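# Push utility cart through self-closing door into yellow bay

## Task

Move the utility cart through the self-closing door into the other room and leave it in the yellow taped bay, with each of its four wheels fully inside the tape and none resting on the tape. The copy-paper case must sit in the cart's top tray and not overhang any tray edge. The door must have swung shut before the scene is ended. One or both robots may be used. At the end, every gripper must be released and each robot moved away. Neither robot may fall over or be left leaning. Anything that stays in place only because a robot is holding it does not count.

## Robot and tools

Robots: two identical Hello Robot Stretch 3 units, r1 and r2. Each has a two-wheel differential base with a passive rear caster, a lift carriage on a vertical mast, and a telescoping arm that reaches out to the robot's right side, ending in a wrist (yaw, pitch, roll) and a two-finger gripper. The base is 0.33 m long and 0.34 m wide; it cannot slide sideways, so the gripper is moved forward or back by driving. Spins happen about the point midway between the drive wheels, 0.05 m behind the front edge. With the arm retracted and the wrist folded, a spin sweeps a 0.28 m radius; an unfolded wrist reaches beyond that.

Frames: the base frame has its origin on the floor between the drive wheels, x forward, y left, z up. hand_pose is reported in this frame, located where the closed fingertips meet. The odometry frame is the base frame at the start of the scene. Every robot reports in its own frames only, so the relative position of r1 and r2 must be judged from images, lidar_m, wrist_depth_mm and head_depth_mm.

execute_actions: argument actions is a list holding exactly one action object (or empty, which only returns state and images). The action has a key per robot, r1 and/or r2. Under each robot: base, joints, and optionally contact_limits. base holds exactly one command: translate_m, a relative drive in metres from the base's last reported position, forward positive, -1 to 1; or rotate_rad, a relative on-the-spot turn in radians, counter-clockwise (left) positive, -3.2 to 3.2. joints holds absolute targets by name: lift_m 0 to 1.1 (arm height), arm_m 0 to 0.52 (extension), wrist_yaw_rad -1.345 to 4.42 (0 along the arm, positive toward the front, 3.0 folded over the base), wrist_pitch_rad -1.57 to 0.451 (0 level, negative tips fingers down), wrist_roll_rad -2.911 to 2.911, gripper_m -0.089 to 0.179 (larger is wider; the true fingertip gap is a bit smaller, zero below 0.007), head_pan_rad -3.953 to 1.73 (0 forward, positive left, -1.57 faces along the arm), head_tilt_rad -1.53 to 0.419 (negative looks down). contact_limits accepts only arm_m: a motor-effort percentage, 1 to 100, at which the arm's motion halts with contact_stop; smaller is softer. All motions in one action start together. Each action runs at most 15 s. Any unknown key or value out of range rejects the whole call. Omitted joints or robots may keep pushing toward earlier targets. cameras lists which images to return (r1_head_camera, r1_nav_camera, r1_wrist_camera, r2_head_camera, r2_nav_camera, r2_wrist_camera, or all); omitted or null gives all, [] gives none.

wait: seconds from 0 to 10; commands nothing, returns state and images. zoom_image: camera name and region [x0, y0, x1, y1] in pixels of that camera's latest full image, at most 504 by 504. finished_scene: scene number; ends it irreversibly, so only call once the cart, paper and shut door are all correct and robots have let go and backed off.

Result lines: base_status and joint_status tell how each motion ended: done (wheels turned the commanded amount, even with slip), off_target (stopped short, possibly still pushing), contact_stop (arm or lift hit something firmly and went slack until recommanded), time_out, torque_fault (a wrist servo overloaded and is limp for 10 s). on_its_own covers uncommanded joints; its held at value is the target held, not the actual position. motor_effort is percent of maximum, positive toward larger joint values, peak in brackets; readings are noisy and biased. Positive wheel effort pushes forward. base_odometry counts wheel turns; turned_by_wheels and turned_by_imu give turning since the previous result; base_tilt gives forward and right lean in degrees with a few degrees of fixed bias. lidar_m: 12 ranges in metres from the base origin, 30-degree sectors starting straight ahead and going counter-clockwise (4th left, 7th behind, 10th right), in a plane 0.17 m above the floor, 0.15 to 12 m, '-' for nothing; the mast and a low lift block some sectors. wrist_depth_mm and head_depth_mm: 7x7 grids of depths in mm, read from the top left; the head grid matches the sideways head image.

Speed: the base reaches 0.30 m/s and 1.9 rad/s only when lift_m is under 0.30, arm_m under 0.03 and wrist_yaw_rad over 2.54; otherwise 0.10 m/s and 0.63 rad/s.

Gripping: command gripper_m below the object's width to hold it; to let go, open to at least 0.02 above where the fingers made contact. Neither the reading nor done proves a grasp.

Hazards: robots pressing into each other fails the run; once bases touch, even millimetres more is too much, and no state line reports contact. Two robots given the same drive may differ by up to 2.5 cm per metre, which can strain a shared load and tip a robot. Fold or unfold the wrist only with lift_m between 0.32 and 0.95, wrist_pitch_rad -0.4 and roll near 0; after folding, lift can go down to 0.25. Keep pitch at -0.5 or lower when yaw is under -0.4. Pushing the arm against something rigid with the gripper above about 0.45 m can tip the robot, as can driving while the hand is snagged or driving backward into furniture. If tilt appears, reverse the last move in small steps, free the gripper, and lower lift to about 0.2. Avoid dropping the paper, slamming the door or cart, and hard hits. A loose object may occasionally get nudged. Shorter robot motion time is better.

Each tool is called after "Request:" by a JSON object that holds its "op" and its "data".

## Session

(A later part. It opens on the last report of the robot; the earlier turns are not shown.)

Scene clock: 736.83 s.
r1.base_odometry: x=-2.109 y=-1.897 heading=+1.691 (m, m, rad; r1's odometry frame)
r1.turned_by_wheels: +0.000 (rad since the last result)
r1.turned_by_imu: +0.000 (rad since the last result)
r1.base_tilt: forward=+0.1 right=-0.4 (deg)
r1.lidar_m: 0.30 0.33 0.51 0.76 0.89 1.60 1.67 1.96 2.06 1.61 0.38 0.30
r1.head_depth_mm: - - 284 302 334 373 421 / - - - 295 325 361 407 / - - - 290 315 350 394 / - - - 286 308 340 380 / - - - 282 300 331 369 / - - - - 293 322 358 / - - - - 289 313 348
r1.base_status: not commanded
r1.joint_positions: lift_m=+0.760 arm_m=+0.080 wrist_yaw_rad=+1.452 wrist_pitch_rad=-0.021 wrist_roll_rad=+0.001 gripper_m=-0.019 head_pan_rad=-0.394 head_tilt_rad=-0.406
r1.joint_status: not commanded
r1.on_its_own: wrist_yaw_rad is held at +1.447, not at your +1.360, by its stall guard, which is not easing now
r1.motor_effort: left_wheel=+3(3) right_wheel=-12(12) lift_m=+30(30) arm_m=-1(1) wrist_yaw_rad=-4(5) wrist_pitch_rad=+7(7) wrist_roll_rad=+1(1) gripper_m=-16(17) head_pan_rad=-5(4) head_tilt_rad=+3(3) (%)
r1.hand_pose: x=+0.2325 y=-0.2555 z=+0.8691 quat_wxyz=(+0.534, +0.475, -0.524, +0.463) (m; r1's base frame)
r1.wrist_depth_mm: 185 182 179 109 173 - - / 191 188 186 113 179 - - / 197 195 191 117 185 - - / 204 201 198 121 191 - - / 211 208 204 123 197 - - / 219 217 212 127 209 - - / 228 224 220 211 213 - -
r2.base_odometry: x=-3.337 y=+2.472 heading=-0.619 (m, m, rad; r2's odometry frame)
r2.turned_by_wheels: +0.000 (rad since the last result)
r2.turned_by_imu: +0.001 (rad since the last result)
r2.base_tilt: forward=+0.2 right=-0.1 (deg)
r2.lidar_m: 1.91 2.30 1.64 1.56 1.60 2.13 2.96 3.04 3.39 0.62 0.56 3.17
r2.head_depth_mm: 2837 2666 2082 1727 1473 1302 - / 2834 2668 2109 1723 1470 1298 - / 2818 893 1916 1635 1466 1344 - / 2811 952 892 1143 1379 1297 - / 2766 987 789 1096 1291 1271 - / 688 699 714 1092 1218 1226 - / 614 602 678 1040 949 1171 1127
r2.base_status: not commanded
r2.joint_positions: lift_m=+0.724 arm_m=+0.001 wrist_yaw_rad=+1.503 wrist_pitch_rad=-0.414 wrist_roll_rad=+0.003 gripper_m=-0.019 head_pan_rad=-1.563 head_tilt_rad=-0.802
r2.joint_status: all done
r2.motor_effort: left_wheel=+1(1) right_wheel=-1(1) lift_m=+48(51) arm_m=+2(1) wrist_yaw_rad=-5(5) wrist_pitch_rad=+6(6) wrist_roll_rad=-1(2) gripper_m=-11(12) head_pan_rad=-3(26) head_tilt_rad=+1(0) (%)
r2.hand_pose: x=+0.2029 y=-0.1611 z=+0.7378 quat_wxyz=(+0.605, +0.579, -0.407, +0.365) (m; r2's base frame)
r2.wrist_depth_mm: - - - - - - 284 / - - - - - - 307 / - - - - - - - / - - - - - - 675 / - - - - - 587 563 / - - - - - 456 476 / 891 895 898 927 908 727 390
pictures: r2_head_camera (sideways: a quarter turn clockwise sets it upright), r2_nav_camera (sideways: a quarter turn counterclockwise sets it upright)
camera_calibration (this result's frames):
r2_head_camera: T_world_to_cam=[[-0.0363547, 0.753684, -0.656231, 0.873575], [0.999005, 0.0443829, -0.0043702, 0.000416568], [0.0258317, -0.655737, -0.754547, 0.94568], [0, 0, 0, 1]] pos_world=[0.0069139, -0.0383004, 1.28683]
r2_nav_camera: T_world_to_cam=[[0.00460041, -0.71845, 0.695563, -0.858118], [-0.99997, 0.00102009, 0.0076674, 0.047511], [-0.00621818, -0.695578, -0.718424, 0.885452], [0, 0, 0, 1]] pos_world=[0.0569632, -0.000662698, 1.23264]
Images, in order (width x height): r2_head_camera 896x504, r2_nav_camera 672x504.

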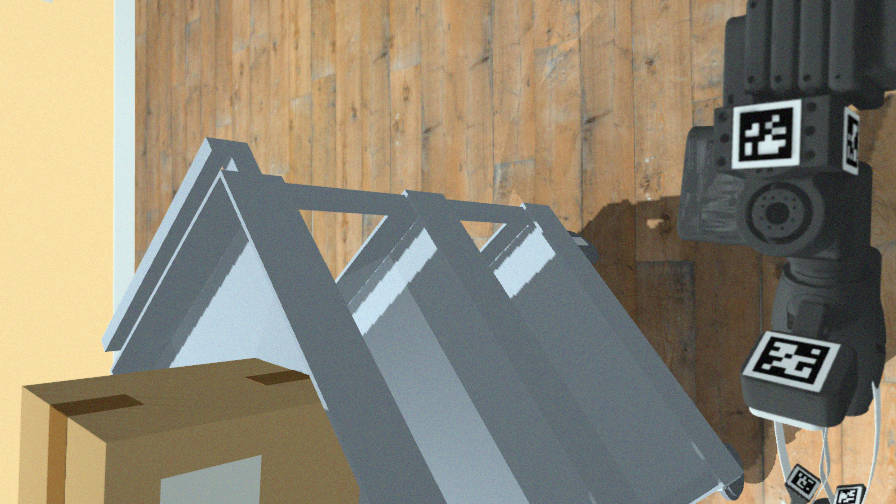

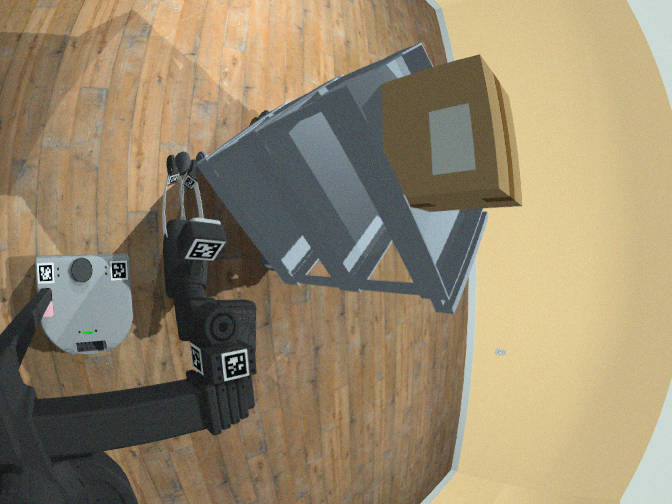

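Request:
{"op": "execute_actions", "data": {"actions": [{"r2":{"joints":{"wrist_pitch_rad":0,"wrist_yaw_rad":0.4}}}], "cameras": []}}

Request:
{"op": "execute_actions", "data": {"actions": [{"r2":{"base":{"translate_m":0.2}}}], "cameras": ["r2_head_camera"]}}

Request:
{"op": "execute_actions", "data": {"actions": [{"r2":{"joints":{"arm_m":0.3},"contact_limits":{"arm_m":24}}}], "cameras": ["r2_nav_camera","r2_head_camera"]}}

Scene clock: 738.83 s.
r1.base_odometry: x=-2.109 y=-1.897 heading=+1.691 (m, m, rad; r1's odometry frame)
r1.turned_by_wheels: +0.000 (rad since the last result)
r1.turned_by_imu: +0.000 (rad since the last result)
r1.base_tilt: forward=+0.1 right=-0.5 (deg)
r1.lidar_m: 0.30 0.33 0.52 0.76 0.89 1.60 1.67 1.96 2.06 1.60 0.37 0.30
r1.head_depth_mm: - - 284 302 334 372 421 / - - - 295 324 362 408 / - - - 290 316 350 394 / - - - 286 307 340 380 / - - - 283 300 331 369 / - - - - 293 321 358 / - - - - 289 313 348
r1.base_status: not commanded
r1.joint_positions: lift_m=+0.760 arm_m=+0.080 wrist_yaw_rad=+1.452 wrist_pitch_rad=-0.021 wrist_roll_rad=+0.001 gripper_m=-0.019 head_pan_rad=-0.394 head_tilt_rad=-0.406
r1.joint_status: not commanded
r1.on_its_own: wrist_yaw_rad is held at +1.447, not at your +1.360, by its stall guard, which is not easing now
r1.motor_effort: left_wheel=+3(3) right_wheel=-12(12) lift_m=+30(30) arm_m=-1(1) wrist_yaw_rad=-5(6) wrist_pitch_rad=+7(7) wrist_roll_rad=+1(0) gripper_m=-17(16) head_pan_rad=-4(4) head_tilt_rad=+3(3) (%)
r1.hand_pose: x=+0.2325 y=-0.2555 z=+0.8691 quat_wxyz=(+0.534, +0.475, -0.524, +0.463) (m; r1's base frame)
r1.wrist_depth_mm: 185 182 179 109 174 - - / 190 188 185 113 179 - - / 197 194 190 117 185 - - / 203 201 198 121 191 - - / 211 207 205 123 197 - - / 218 216 212 127 208 - - / 228 224 219 212 212 - -
r2.base_odometry: x=-3.337 y=+2.472 heading=-0.619 (m, m, rad; r2's odometry frame)
r2.turned_by_wheels: +0.000 (rad since the last result)
r2.turned_by_imu: +0.000 (rad since the last result)
r2.base_tilt: forward=+0.1 right=-0.1 (deg)
r2.lidar_m: 1.91 2.31 1.64 1.56 1.60 2.13 2.96 3.05 3.39 0.62 0.55 3.18
r2.head_depth_mm: 2835 2670 2103 1729 1468 1308 - / 2812 2659 2086 1733 1464 1304 - / 2825 894 1916 1639 1466 1311 - / 2816 952 1126 1147 1358 - 1093 / 2750 986 789 1092 1268 1252 1124 / 688 701 714 1093 1214 1208 1132 / 610 604 679 1037 947 1171 1127
r2.base_status: not commanded
r2.joint_positions: lift_m=+0.724 arm_m=+0.001 wrist_yaw_rad=+0.403 wrist_pitch_rad=-0.026 wrist_roll_rad=+0.003 gripper_m=-0.019 head_pan_rad=-1.563 head_tilt_rad=-0.802
r2.joint_status: all done
r2.motor_effort: left_wheel=+1(1) right_wheel=-1(1) lift_m=+47(48) arm_m=+1(1) wrist_yaw_rad=-6(4) wrist_pitch_rad=+11(11) wrist_roll_rad=-1(1) gripper_m=-13(13) head_pan_rad=-2(4) head_tilt_rad=+0(1) (%)
r2.hand_pose: x=+0.0788 y=-0.3808 z=+0.8322 quat_wxyz=(+0.694, +0.151, -0.692, +0.132) (m; r2's base frame)
r2.wrist_depth_mm: - 471 415 424 - - - / - 492 433 434 - - - / - 501 443 415 726 - - / 309 331 365 409 460 542 - / 321 350 - 955 - - - / - 809 827 - 822 - - / - 655 638 636 645 - -
pictures: none
No camera images: the call's "cameras" was empty. Leave "cameras" out to get every camera's image.

Scene clock: 742.37 s.
r1.base_odometry: x=-2.109 y=-1.897 heading=+1.691 (m, m, rad; r1's odometry frame)
r1.turned_by_wheels: +0.000 (rad since the last result)
r1.turned_by_imu: +0.000 (rad since the last result)
r1.base_tilt: forward=+0.1 right=-0.4 (deg)
r1.lidar_m: 0.30 0.33 0.51 0.76 0.89 1.60 1.67 1.96 1.85 1.61 0.38 0.30
r1.head_depth_mm: - - 284 302 333 373 422 / - - - 294 325 361 408 / - - - 290 316 350 394 / - - - 286 307 340 381 / - - - 283 300 331 370 / - - - - 293 322 358 / - - - - 289 313 347
r1.base_status: not commanded
r1.joint_positions: lift_m=+0.760 arm_m=+0.080 wrist_yaw_rad=+1.452 wrist_pitch_rad=-0.021 wrist_roll_rad=+0.001 gripper_m=-0.019 head_pan_rad=-0.394 head_tilt_rad=-0.406
r1.joint_status: not commanded
r1.on_its_own: wrist_yaw_rad is held at +1.447, not at your +1.360, by its stall guard, which is not easing now
r1.motor_effort: left_wheel=+3(3) right_wheel=-12(12) lift_m=+30(30) arm_m=-1(1) wrist_yaw_rad=-5(4) wrist_pitch_rad=+7(7) wrist_roll_rad=+0(0) gripper_m=-17(16) head_pan_rad=-4(5) head_tilt_rad=+2(1) (%)
r1.hand_pose: x=+0.2325 y=-0.2555 z=+0.8691 quat_wxyz=(+0.534, +0.475, -0.524, +0.463) (m; r1's base frame)
r1.wrist_depth_mm: 185 181 179 109 174 - - / 191 188 185 113 179 - - / 197 193 192 117 186 - - / 204 201 198 121 191 - - / 211 208 205 123 198 - - / 219 215 212 127 207 - - / 228 225 219 212 213 - -
r2.base_odometry: x=-3.174 y=+2.356 heading=-0.619 (m, m, rad; r2's odometry frame)
r2.turned_by_wheels: +0.000 (rad since the last result)
r2.turned_by_imu: +0.001 (rad since the last result)
r2.base_tilt: forward=+0.2 right=-0.1 (deg)
r2.lidar_m: 1.72 2.33 1.65 1.57 1.61 2.14 3.17 3.25 0.77 0.47 0.45 2.98
r2.head_depth_mm: 2825 904 1919 1728 1471 1307 - / 2819 941 862 1130 1411 1297 - / 2757 985 769 1099 1330 1299 - / 617 598 682 1045 995 - 1092 / 616 602 707 677 911 1170 1132 / 613 607 714 629 860 1203 1124 / 613 613 721 715 1290 1273 1127
r2.base_status: done
r2.joint_positions: lift_m=+0.724 arm_m=+0.001 wrist_yaw_rad=+0.403 wrist_pitch_rad=-0.026 wrist_roll_rad=+0.003 gripper_m=-0.019 head_pan_rad=-1.563 head_tilt_rad=-0.802
r2.joint_status: not commanded
r2.motor_effort: left_wheel=+1(5) right_wheel=-1(3) lift_m=+48(48) arm_m=+1(1) wrist_yaw_rad=-4(5) wrist_pitch_rad=+11(11) wrist_roll_rad=-1(1) gripper_m=-12(12) head_pan_rad=-4(4) head_tilt_rad=+1(1) (%)
r2.hand_pose: x=+0.0788 y=-0.3809 z=+0.8323 quat_wxyz=(+0.694, +0.151, -0.692, +0.132) (m; r2's base frame)
r2.wrist_depth_mm: - - 426 382 346 - - / - - - 397 353 - - / - - 644 410 366 614 612 / - - 240 259 292 335 393 / - - 245 268 303 - - / - - - - 848 787 - / - - 272 640 652 644 570
pictures: r2_head_camera (sideways: a quarter turn clockwise sets it upright)
camera_calibration (this result's frames):
r2_head_camera: T_world_to_cam=[[-0.0362878, 0.753687, -0.656231, 0.873575], [0.999009, 0.0442942, -0.0043702, 0.000416539], [0.0257735, -0.655739, -0.754547, 0.945681], [0, 0, 0, 1]] pos_world=[0.0069105, -0.0383004, 1.28683]
Images, in order (width x height): r2_head_camera 896x504.

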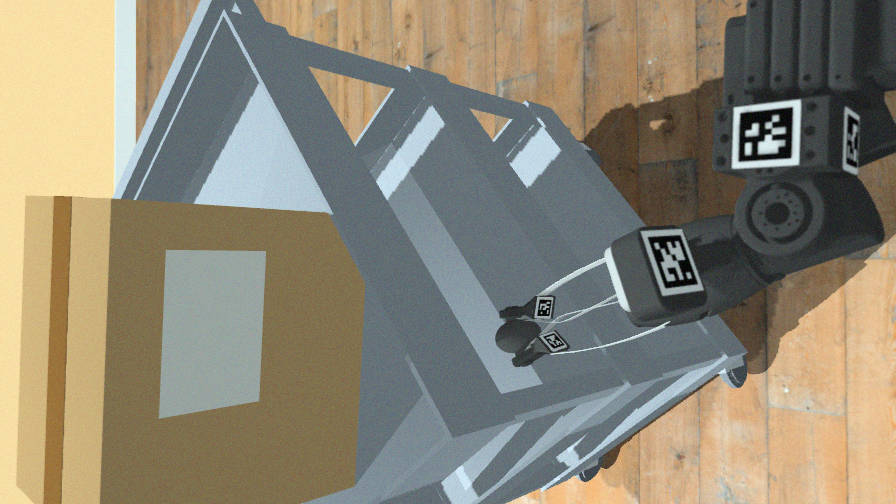

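Scene clock: 746.07 s.
r1.base_odometry: x=-2.109 y=-1.897 heading=+1.691 (m, m, rad; r1's odometry frame)
r1.turned_by_wheels: +0.000 (rad since the last result)
r1.turned_by_imu: +0.000 (rad since the last result)
r1.base_tilt: forward=+0.1 right=-0.4 (deg)
r1.lidar_m: 0.30 0.33 0.52 0.76 0.89 1.60 1.67 1.96 1.86 1.76 0.38 0.30
r1.head_depth_mm: - - 284 302 334 372 421 / - - - 295 324 361 408 / - - - 290 316 350 394 / - - - 286 307 340 380 / - - - 283 300 331 369 / - - - - 293 321 358 / - - - - 289 313 347
r1.base_status: not commanded
r1.joint_positions: lift_m=+0.760 arm_m=+0.080 wrist_yaw_rad=+1.452 wrist_pitch_rad=-0.021 wrist_roll_rad=+0.001 gripper_m=-0.019 head_pan_rad=-0.394 head_tilt_rad=-0.406
r1.joint_status: not commanded
r1.on_its_own: wrist_yaw_rad is held at +1.447, not at your +1.360, by its stall guard, which is not easing now
r1.motor_effort: left_wheel=+3(3) right_wheel=-12(12) lift_m=+30(30) arm_m=-1(1) wrist_yaw_rad=-5(5) wrist_pitch_rad=+7(7) wrist_roll_rad=+0(1) gripper_m=-17(17) head_pan_rad=-4(5) head_tilt_rad=+2(3) (%)
r1.hand_pose: x=+0.2325 y=-0.2555 z=+0.8691 quat_wxyz=(+0.534, +0.475, -0.524, +0.463) (m; r1's base frame)
r1.wrist_depth_mm: 184 182 179 109 174 - - / 190 187 186 113 179 - - / 197 195 191 117 184 - - / 204 201 198 121 191 - - / 211 208 205 123 197 - - / 219 217 212 127 208 - - / 228 224 220 211 213 - -
r2.base_odometry: x=-3.174 y=+2.356 heading=-0.619 (m, m, rad; r2's odometry frame)
r2.turned_by_wheels: +0.000 (rad since the last result)
r2.turned_by_imu: +0.008 (rad since the last result)
r2.base_tilt: forward=+0.2 right=-0.1 (deg)
r2.lidar_m: 1.72 2.30 1.64 1.57 1.61 2.15 3.18 3.26 0.89 0.67 0.66 2.97
r2.head_depth_mm: 2795 943 1979 1724 1487 - - / 2725 1017 1278 - 1409 1266 1133 / 788 911 1281 1425 1413 1280 1130 / 696 768 811 1125 1373 1278 1134 / 709 799 863 1096 1328 1272 1131 / 730 830 776 1092 1400 1275 1127 / 761 951 1222 1680 1452 1270 1127
r2.base_status: not commanded
r2.joint_positions: lift_m=+0.724 arm_m=+0.300 wrist_yaw_rad=+0.408 wrist_pitch_rad=-0.026 wrist_roll_rad=+0.003 gripper_m=-0.019 head_pan_rad=-1.564 head_tilt_rad=-0.801
r2.joint_status: all done
r2.motor_effort: left_wheel=+1(12) right_wheel=+0(17) lift_m=+46(48) arm_m=+4(13) wrist_yaw_rad=-9(65) wrist_pitch_rad=+11(19) wrist_roll_rad=-1(1) gripper_m=-12(17) head_pan_rad=-2(3) head_tilt_rad=+0(1) (%)
r2.contact_limits: arm_m 24 (drawing in: default 14, maximum 24; extending or still: default 22, maximum 35)
r2.hand_pose: x=+0.0800 y=-0.6791 z=+0.8325 quat_wxyz=(+0.694, +0.152, -0.691, +0.134) (m; r2's base frame)
r2.wrist_depth_mm: - - 343 277 233 208 - / - - 358 285 240 215 - / - - 368 295 247 222 590 / 205 168 175 182 188 196 205 / 166 171 177 184 192 201 210 / 172 176 181 - 199 208 219 / 178 183 591 614 644 638 -
pictures: r2_head_camera (sideways: a quarter turn clockwise sets it upright), r2_nav_camera (sideways: a quarter turn counterclockwise sets it upright)
camera_calibration (this result's frames):
r2_head_camera: T_world_to_cam=[[-0.0355273, 0.752542, -0.657585, 0.875334], [0.999053, 0.043289, -0.00443573, 0.000501599], [0.0251281, -0.65712, -0.753367, 0.94415], [0, 0, 0, 1]] pos_world=[0.00687245, -0.0383282, 1.2869]
r2_nav_camera: T_world_to_cam=[[0.00381085, -0.717203, 0.696853, -0.859794], [-0.999968, 0.00212089, 0.00765131, 0.0475319], [-0.0069655, -0.696861, -0.717173, 0.883829], [0, 0, 0, 1]] pos_world=[0.0569633, -0.00084244, 1.23264]
Images, in order (width x height): r2_head_camera 896x504, r2_nav_camera 672x504.

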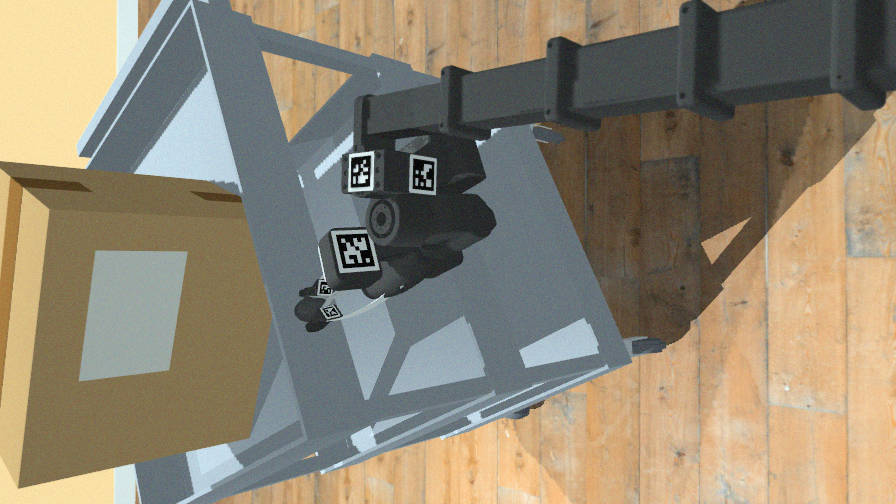

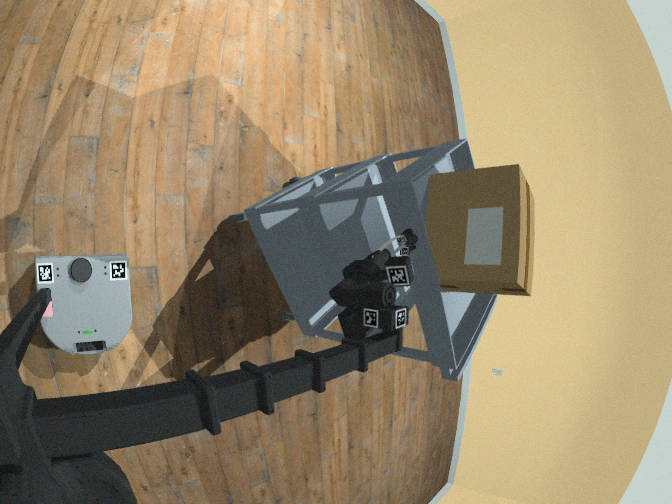

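Request:
{"op": "execute_actions", "data": {"actions": [{"r2":{"joints":{"arm_m":0.2}}}], "cameras": []}}

Request:
{"op": "execute_actions", "data": {"actions": [{"r2":{"base":{"translate_m":0.12}}}], "cameras": ["r2_head_camera"]}}

Request:
{"op": "execute_actions", "data": {"actions": [{"r2":{"joints":{"arm_m":0.45},"contact_limits":{"arm_m":24}}}], "cameras": ["r2_nav_camera","r2_head_camera"]}}

Scene clock: 748.53 s.
r1.base_odometry: x=-2.109 y=-1.897 heading=+1.691 (m, m, rad; r1's odometry frame)
r1.turned_by_wheels: +0.000 (rad since the last result)
r1.turned_by_imu: +0.000 (rad since the last result)
r1.base_tilt: forward=+0.1 right=-0.4 (deg)
r1.lidar_m: 0.30 0.33 0.52 0.76 0.89 1.60 1.67 1.96 1.85 1.76 0.38 0.31
r1.head_depth_mm: - - 284 302 334 373 421 / - - - 295 324 361 407 / - - - 290 316 350 393 / - - - 286 308 340 381 / - - - 282 300 331 369 / - - - - 293 321 358 / - - - - 288 313 347
r1.base_status: not commanded
r1.joint_positions: lift_m=+0.760 arm_m=+0.080 wrist_yaw_rad=+1.452 wrist_pitch_rad=-0.021 wrist_roll_rad=+0.001 gripper_m=-0.019 head_pan_rad=-0.394 head_tilt_rad=-0.406
r1.joint_status: not commanded
r1.on_its_own: wrist_yaw_rad is held at +1.447, not at your +1.360, by its stall guard, which is not easing now
r1.motor_effort: left_wheel=+3(4) right_wheel=-12(12) lift_m=+30(30) arm_m=-1(1) wrist_yaw_rad=-5(6) wrist_pitch_rad=+7(7) wrist_roll_rad=+1(1) gripper_m=-17(17) head_pan_rad=-4(5) head_tilt_rad=+2(3) (%)
r1.hand_pose: x=+0.2325 y=-0.2555 z=+0.8691 quat_wxyz=(+0.534, +0.475, -0.524, +0.463) (m; r1's base frame)
r1.wrist_depth_mm: 185 182 180 109 174 - - / 191 188 185 113 180 - - / 197 194 191 117 185 - - / 204 201 198 121 191 - - / 211 208 204 123 197 - - / 219 216 212 127 208 - - / 227 224 220 211 213 - -
r2.base_odometry: x=-3.174 y=+2.356 heading=-0.619 (m, m, rad; r2's odometry frame)
r2.turned_by_wheels: +0.000 (rad since the last result)
r2.turned_by_imu: +0.001 (rad since the last result)
r2.base_tilt: forward=+0.2 right=-0.1 (deg)
r2.lidar_m: 1.72 2.31 1.64 1.57 1.61 2.15 3.16 3.28 0.90 0.67 0.66 2.98
r2.head_depth_mm: 2788 945 1978 1736 1510 - - / 2675 1015 1263 1149 - 1278 1131 / 788 913 1253 1156 1407 1278 1125 / 695 771 840 - 1374 1277 1128 / 706 797 793 1100 1323 1277 1126 / 730 827 778 1098 1404 1272 1129 / 760 949 1216 1671 1460 1271 1126
r2.base_status: not commanded
r2.joint_positions: lift_m=+0.724 arm_m=+0.200 wrist_yaw_rad=+0.402 wrist_pitch_rad=-0.026 wrist_roll_rad=+0.003 gripper_m=-0.019 head_pan_rad=-1.564 head_tilt_rad=-0.801
r2.joint_status: all done
r2.motor_effort: left_wheel=+1(0) right_wheel=+0(0) lift_m=+45(46) arm_m=-1(1) wrist_yaw_rad=-4(10) wrist_pitch_rad=+11(11) wrist_roll_rad=-1(1) gripper_m=-11(12) head_pan_rad=-2(3) head_tilt_rad=+0(0) (%)
r2.hand_pose: x=+0.0786 y=-0.5805 z=+0.8325 quat_wxyz=(+0.694, +0.150, -0.692, +0.132) (m; r2's base frame)
r2.wrist_depth_mm: - - - 383 322 305 - / - - - 396 334 336 - / - - 686 412 340 315 587 / - - 259 269 280 292 310 / - - 267 278 290 303 323 / - - 279 - 805 780 - / - - 584 630 646 633 602
pictures: none
No camera images: the call's "cameras" was empty. Leave "cameras" out to get every camera's image.

Scene clock: 751.07 s.
r1.base_odometry: x=-2.109 y=-1.897 heading=+1.691 (m, m, rad; r1's odometry frame)
r1.turned_by_wheels: +0.000 (rad since the last result)
r1.turned_by_imu: +0.000 (rad since the last result)
r1.base_tilt: forward=+0.1 right=-0.4 (deg)
r1.lidar_m: 0.30 0.33 0.52 0.76 0.89 1.60 1.67 1.96 1.74 1.76 0.38 0.31
r1.head_depth_mm: - - 284 303 334 373 421 / - - - 295 325 361 407 / - - - 290 316 350 393 / - - - 286 307 340 381 / - - - 283 300 330 369 / - - - - 293 322 358 / - - - - 289 313 348
r1.base_status: not commanded
r1.joint_positions: lift_m=+0.760 arm_m=+0.080 wrist_yaw_rad=+1.452 wrist_pitch_rad=-0.021 wrist_roll_rad=+0.001 gripper_m=-0.019 head_pan_rad=-0.394 head_tilt_rad=-0.406
r1.joint_status: not commanded
r1.on_its_own: wrist_yaw_rad is held at +1.447, not at your +1.360, by its stall guard, which is not easing now
r1.motor_effort: left_wheel=+4(3) right_wheel=-12(12) lift_m=+30(30) arm_m=-1(1) wrist_yaw_rad=-5(5) wrist_pitch_rad=+7(7) wrist_roll_rad=+1(1) gripper_m=-17(16) head_pan_rad=-5(5) head_tilt_rad=+2(2) (%)
r1.hand_pose: x=+0.2325 y=-0.2555 z=+0.8691 quat_wxyz=(+0.534, +0.475, -0.524, +0.463) (m; r1's base frame)
r1.wrist_depth_mm: 185 182 179 109 174 - - / 190 189 185 113 180 - - / 197 194 191 117 185 - - / 204 201 198 121 191 - - / 211 208 205 123 198 - - / 220 217 212 127 209 - - / 228 225 220 212 212 - -
r2.base_odometry: x=-3.076 y=+2.287 heading=-0.619 (m, m, rad; r2's odometry frame)
r2.turned_by_wheels: +0.000 (rad since the last result)
r2.turned_by_imu: +0.001 (rad since the last result)
r2.base_tilt: forward=+0.2 right=-0.1 (deg)
r2.lidar_m: 1.60 2.31 1.65 1.57 1.61 2.16 3.29 3.37 0.82 0.63 0.98 1.61
r2.head_depth_mm: 2721 1030 1230 1342 1469 - - / 702 801 1227 1160 - 1277 1131 / 700 779 839 1158 1411 1275 1131 / 718 807 792 - 1298 1278 1126 / 738 836 833 1075 1381 1276 1132 / 2736 1002 1253 1635 1455 1273 1127 / 2792 2631 2070 1722 1460 1268 1128
r2.base_status: done
r2.joint_positions: lift_m=+0.724 arm_m=+0.200 wrist_yaw_rad=+0.402 wrist_pitch_rad=-0.026 wrist_roll_rad=+0.003 gripper_m=-0.019 head_pan_rad=-1.564 head_tilt_rad=-0.801
r2.joint_status: not commanded
r2.motor_effort: left_wheel=+1(5) right_wheel=+0(5) lift_m=+45(46) arm_m=-1(1) wrist_yaw_rad=-3(2) wrist_pitch_rad=+11(11) wrist_roll_rad=-1(1) gripper_m=-12(12) head_pan_rad=-4(3) head_tilt_rad=+0(0) (%)
r2.hand_pose: x=+0.0786 y=-0.5805 z=+0.8325 quat_wxyz=(+0.694, +0.150, -0.692, +0.132) (m; r2's base frame)
r2.wrist_depth_mm: - - - - 356 311 273 / - - - - 368 316 279 / - - - 653 378 325 284 / - - - 226 221 228 239 / - - - 220 227 236 249 / - - - - 237 745 721 / - - - 577 646 640 615
pictures: r2_head_camera (sideways: a quarter turn clockwise sets it upright)
camera_calibration (this result's frames):
r2_head_camera: T_world_to_cam=[[-0.0355272, 0.752542, -0.657585, 0.875334], [0.999053, 0.0432889, -0.00443573, 0.000501596], [0.025128, -0.65712, -0.753367, 0.94415], [0, 0, 0, 1]] pos_world=[0.00687244, -0.0383282, 1.2869]
Images, in order (width x height): r2_head_camera 896x504.

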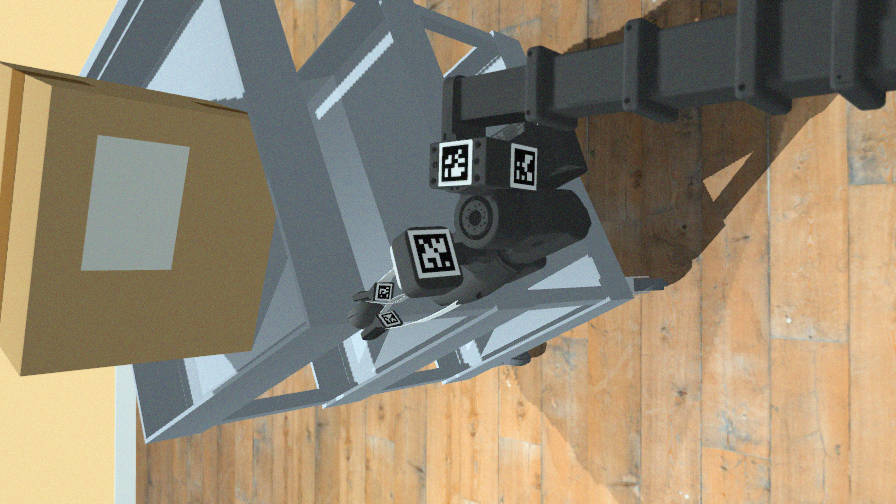

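Scene clock: 754.13 s.
r1.base_odometry: x=-2.109 y=-1.897 heading=+1.691 (m, m, rad; r1's odometry frame)
r1.turned_by_wheels: +0.000 (rad since the last result)
r1.turned_by_imu: +0.000 (rad since the last result)
r1.base_tilt: forward=+0.1 right=-0.4 (deg)
r1.lidar_m: 0.30 0.33 0.51 0.76 0.89 1.60 1.67 1.97 1.74 1.81 0.38 0.30
r1.head_depth_mm: - - 284 302 334 373 421 / - - - 295 325 361 408 / - - - 290 316 350 393 / - - - 286 307 340 380 / - - - 283 300 331 369 / - - - - 293 322 358 / - - - - 288 313 347
r1.base_status: not commanded
r1.joint_positions: lift_m=+0.760 arm_m=+0.080 wrist_yaw_rad=+1.452 wrist_pitch_rad=-0.021 wrist_roll_rad=+0.001 gripper_m=-0.019 head_pan_rad=-0.394 head_tilt_rad=-0.406
r1.joint_status: not commanded
r1.on_its_own: wrist_yaw_rad is held at +1.447, not at your +1.360, by its stall guard, which is not easing now
r1.motor_effort: left_wheel=+3(3) right_wheel=-12(12) lift_m=+30(30) arm_m=-1(1) wrist_yaw_rad=-5(5) wrist_pitch_rad=+7(7) wrist_roll_rad=+1(1) gripper_m=-17(17) head_pan_rad=-4(5) head_tilt_rad=+3(3) (%)
r1.hand_pose: x=+0.2325 y=-0.2555 z=+0.8691 quat_wxyz=(+0.534, +0.475, -0.524, +0.463) (m; r1's base frame)
r1.wrist_depth_mm: 185 182 180 109 174 - - / 190 188 184 113 179 - - / 197 194 191 117 185 - - / 204 201 198 120 191 - - / 211 208 205 123 197 - - / 220 216 213 127 208 - - / 228 225 219 212 213 - -
r2.base_odometry: x=-3.076 y=+2.287 heading=-0.619 (m, m, rad; r2's odometry frame)
r2.turned_by_wheels: +0.000 (rad since the last result)
r2.turned_by_imu: -0.006 (rad since the last result)
r2.base_tilt: forward=+0.2 right=-0.1 (deg)
r2.lidar_m: 1.60 2.33 1.65 1.57 1.62 2.14 3.28 3.38 0.97 0.84 3.30 1.61
r2.head_depth_mm: 2691 1082 1297 1647 1506 - - / 881 949 1384 - 1433 1258 1136 / 807 902 - 1453 1475 1280 1132 / 857 928 - 1450 1425 1276 1133 / 904 988 1256 1431 1431 1275 1125 / 2742 2529 2109 1718 1470 1273 1128 / 2777 2625 2083 1726 1461 1271 1127
r2.base_status: not commanded
r2.joint_positions: lift_m=+0.724 arm_m=+0.449 wrist_yaw_rad=+0.426 wrist_pitch_rad=-0.027 wrist_roll_rad=+0.003 gripper_m=-0.019 head_pan_rad=-1.564 head_tilt_rad=-0.800
r2.joint_status: all done
r2.on_its_own: wrist_yaw_rad is at rest, and its effort (-31) is outside its rest range (-12 to +12)
r2.motor_effort: left_wheel=+7(9) right_wheel=-9(10) lift_m=+45(45) arm_m=+6(11) wrist_yaw_rad=-31(50) wrist_pitch_rad=+11(15) wrist_roll_rad=-1(1) gripper_m=-14(15) head_pan_rad=-4(4) head_tilt_rad=+0(0) (%)
r2.contact_limits: arm_m 24 (drawing in: default 14, maximum 24; extending or still: default 22, maximum 35)
r2.hand_pose: x=+0.0840 y=-0.8271 z=+0.8321 quat_wxyz=(+0.693, +0.159, -0.690, +0.139) (m; r2's base frame)
r2.wrist_depth_mm: - - - - 294 239 201 / - - - - 300 244 205 / - - - 475 310 249 208 / - - 185 179 174 169 165 / - - 188 180 177 173 167 / - - 196 - 183 178 173 / - - 210 613 586 579 179
pictures: r2_head_camera (sideways: a quarter turn clockwise sets it upright), r2_nav_camera (sideways: a quarter turn counterclockwise sets it upright)
camera_calibration (this result's frames):
r2_head_camera: T_world_to_cam=[[-0.0354964, 0.752321, -0.65784, 0.875666], [0.999054, 0.0432484, -0.00444806, 0.000517639], [0.0251042, -0.657375, -0.753145, 0.943861], [0, 0, 0, 1]] pos_world=[0.00687098, -0.0383333, 1.28691]
r2_nav_camera: T_world_to_cam=[[0.0037812, -0.716968, 0.697096, -0.86011], [-0.999968, 0.00216258, 0.00764828, 0.0475358], [-0.00699109, -0.697103, -0.716937, 0.883523], [0, 0, 0, 1]] pos_world=[0.0569634, -0.000867842, 1.23265]
Images, in order (width x height): r2_head_camera 896x504, r2_nav_camera 672x504.

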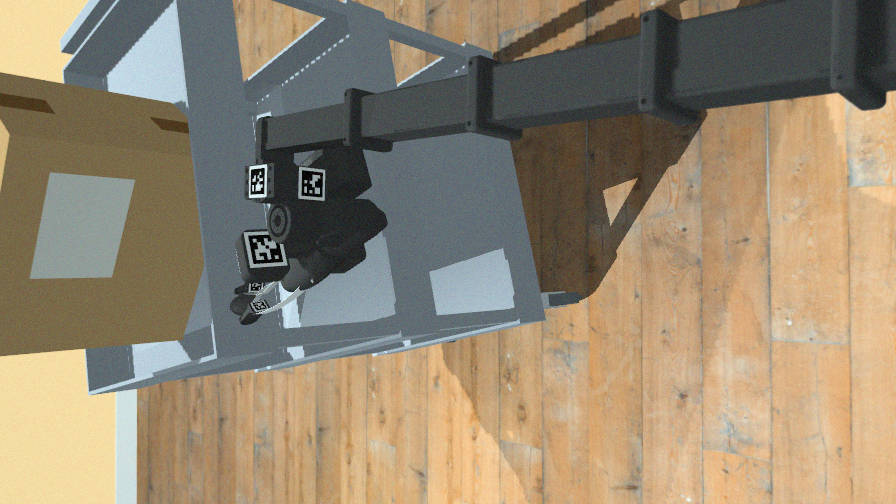

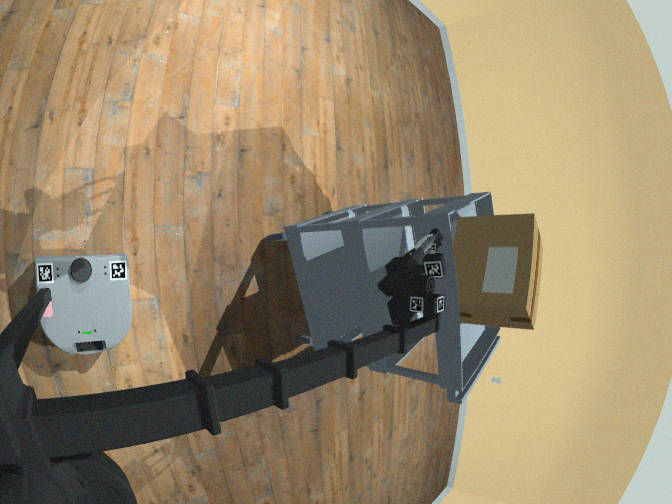

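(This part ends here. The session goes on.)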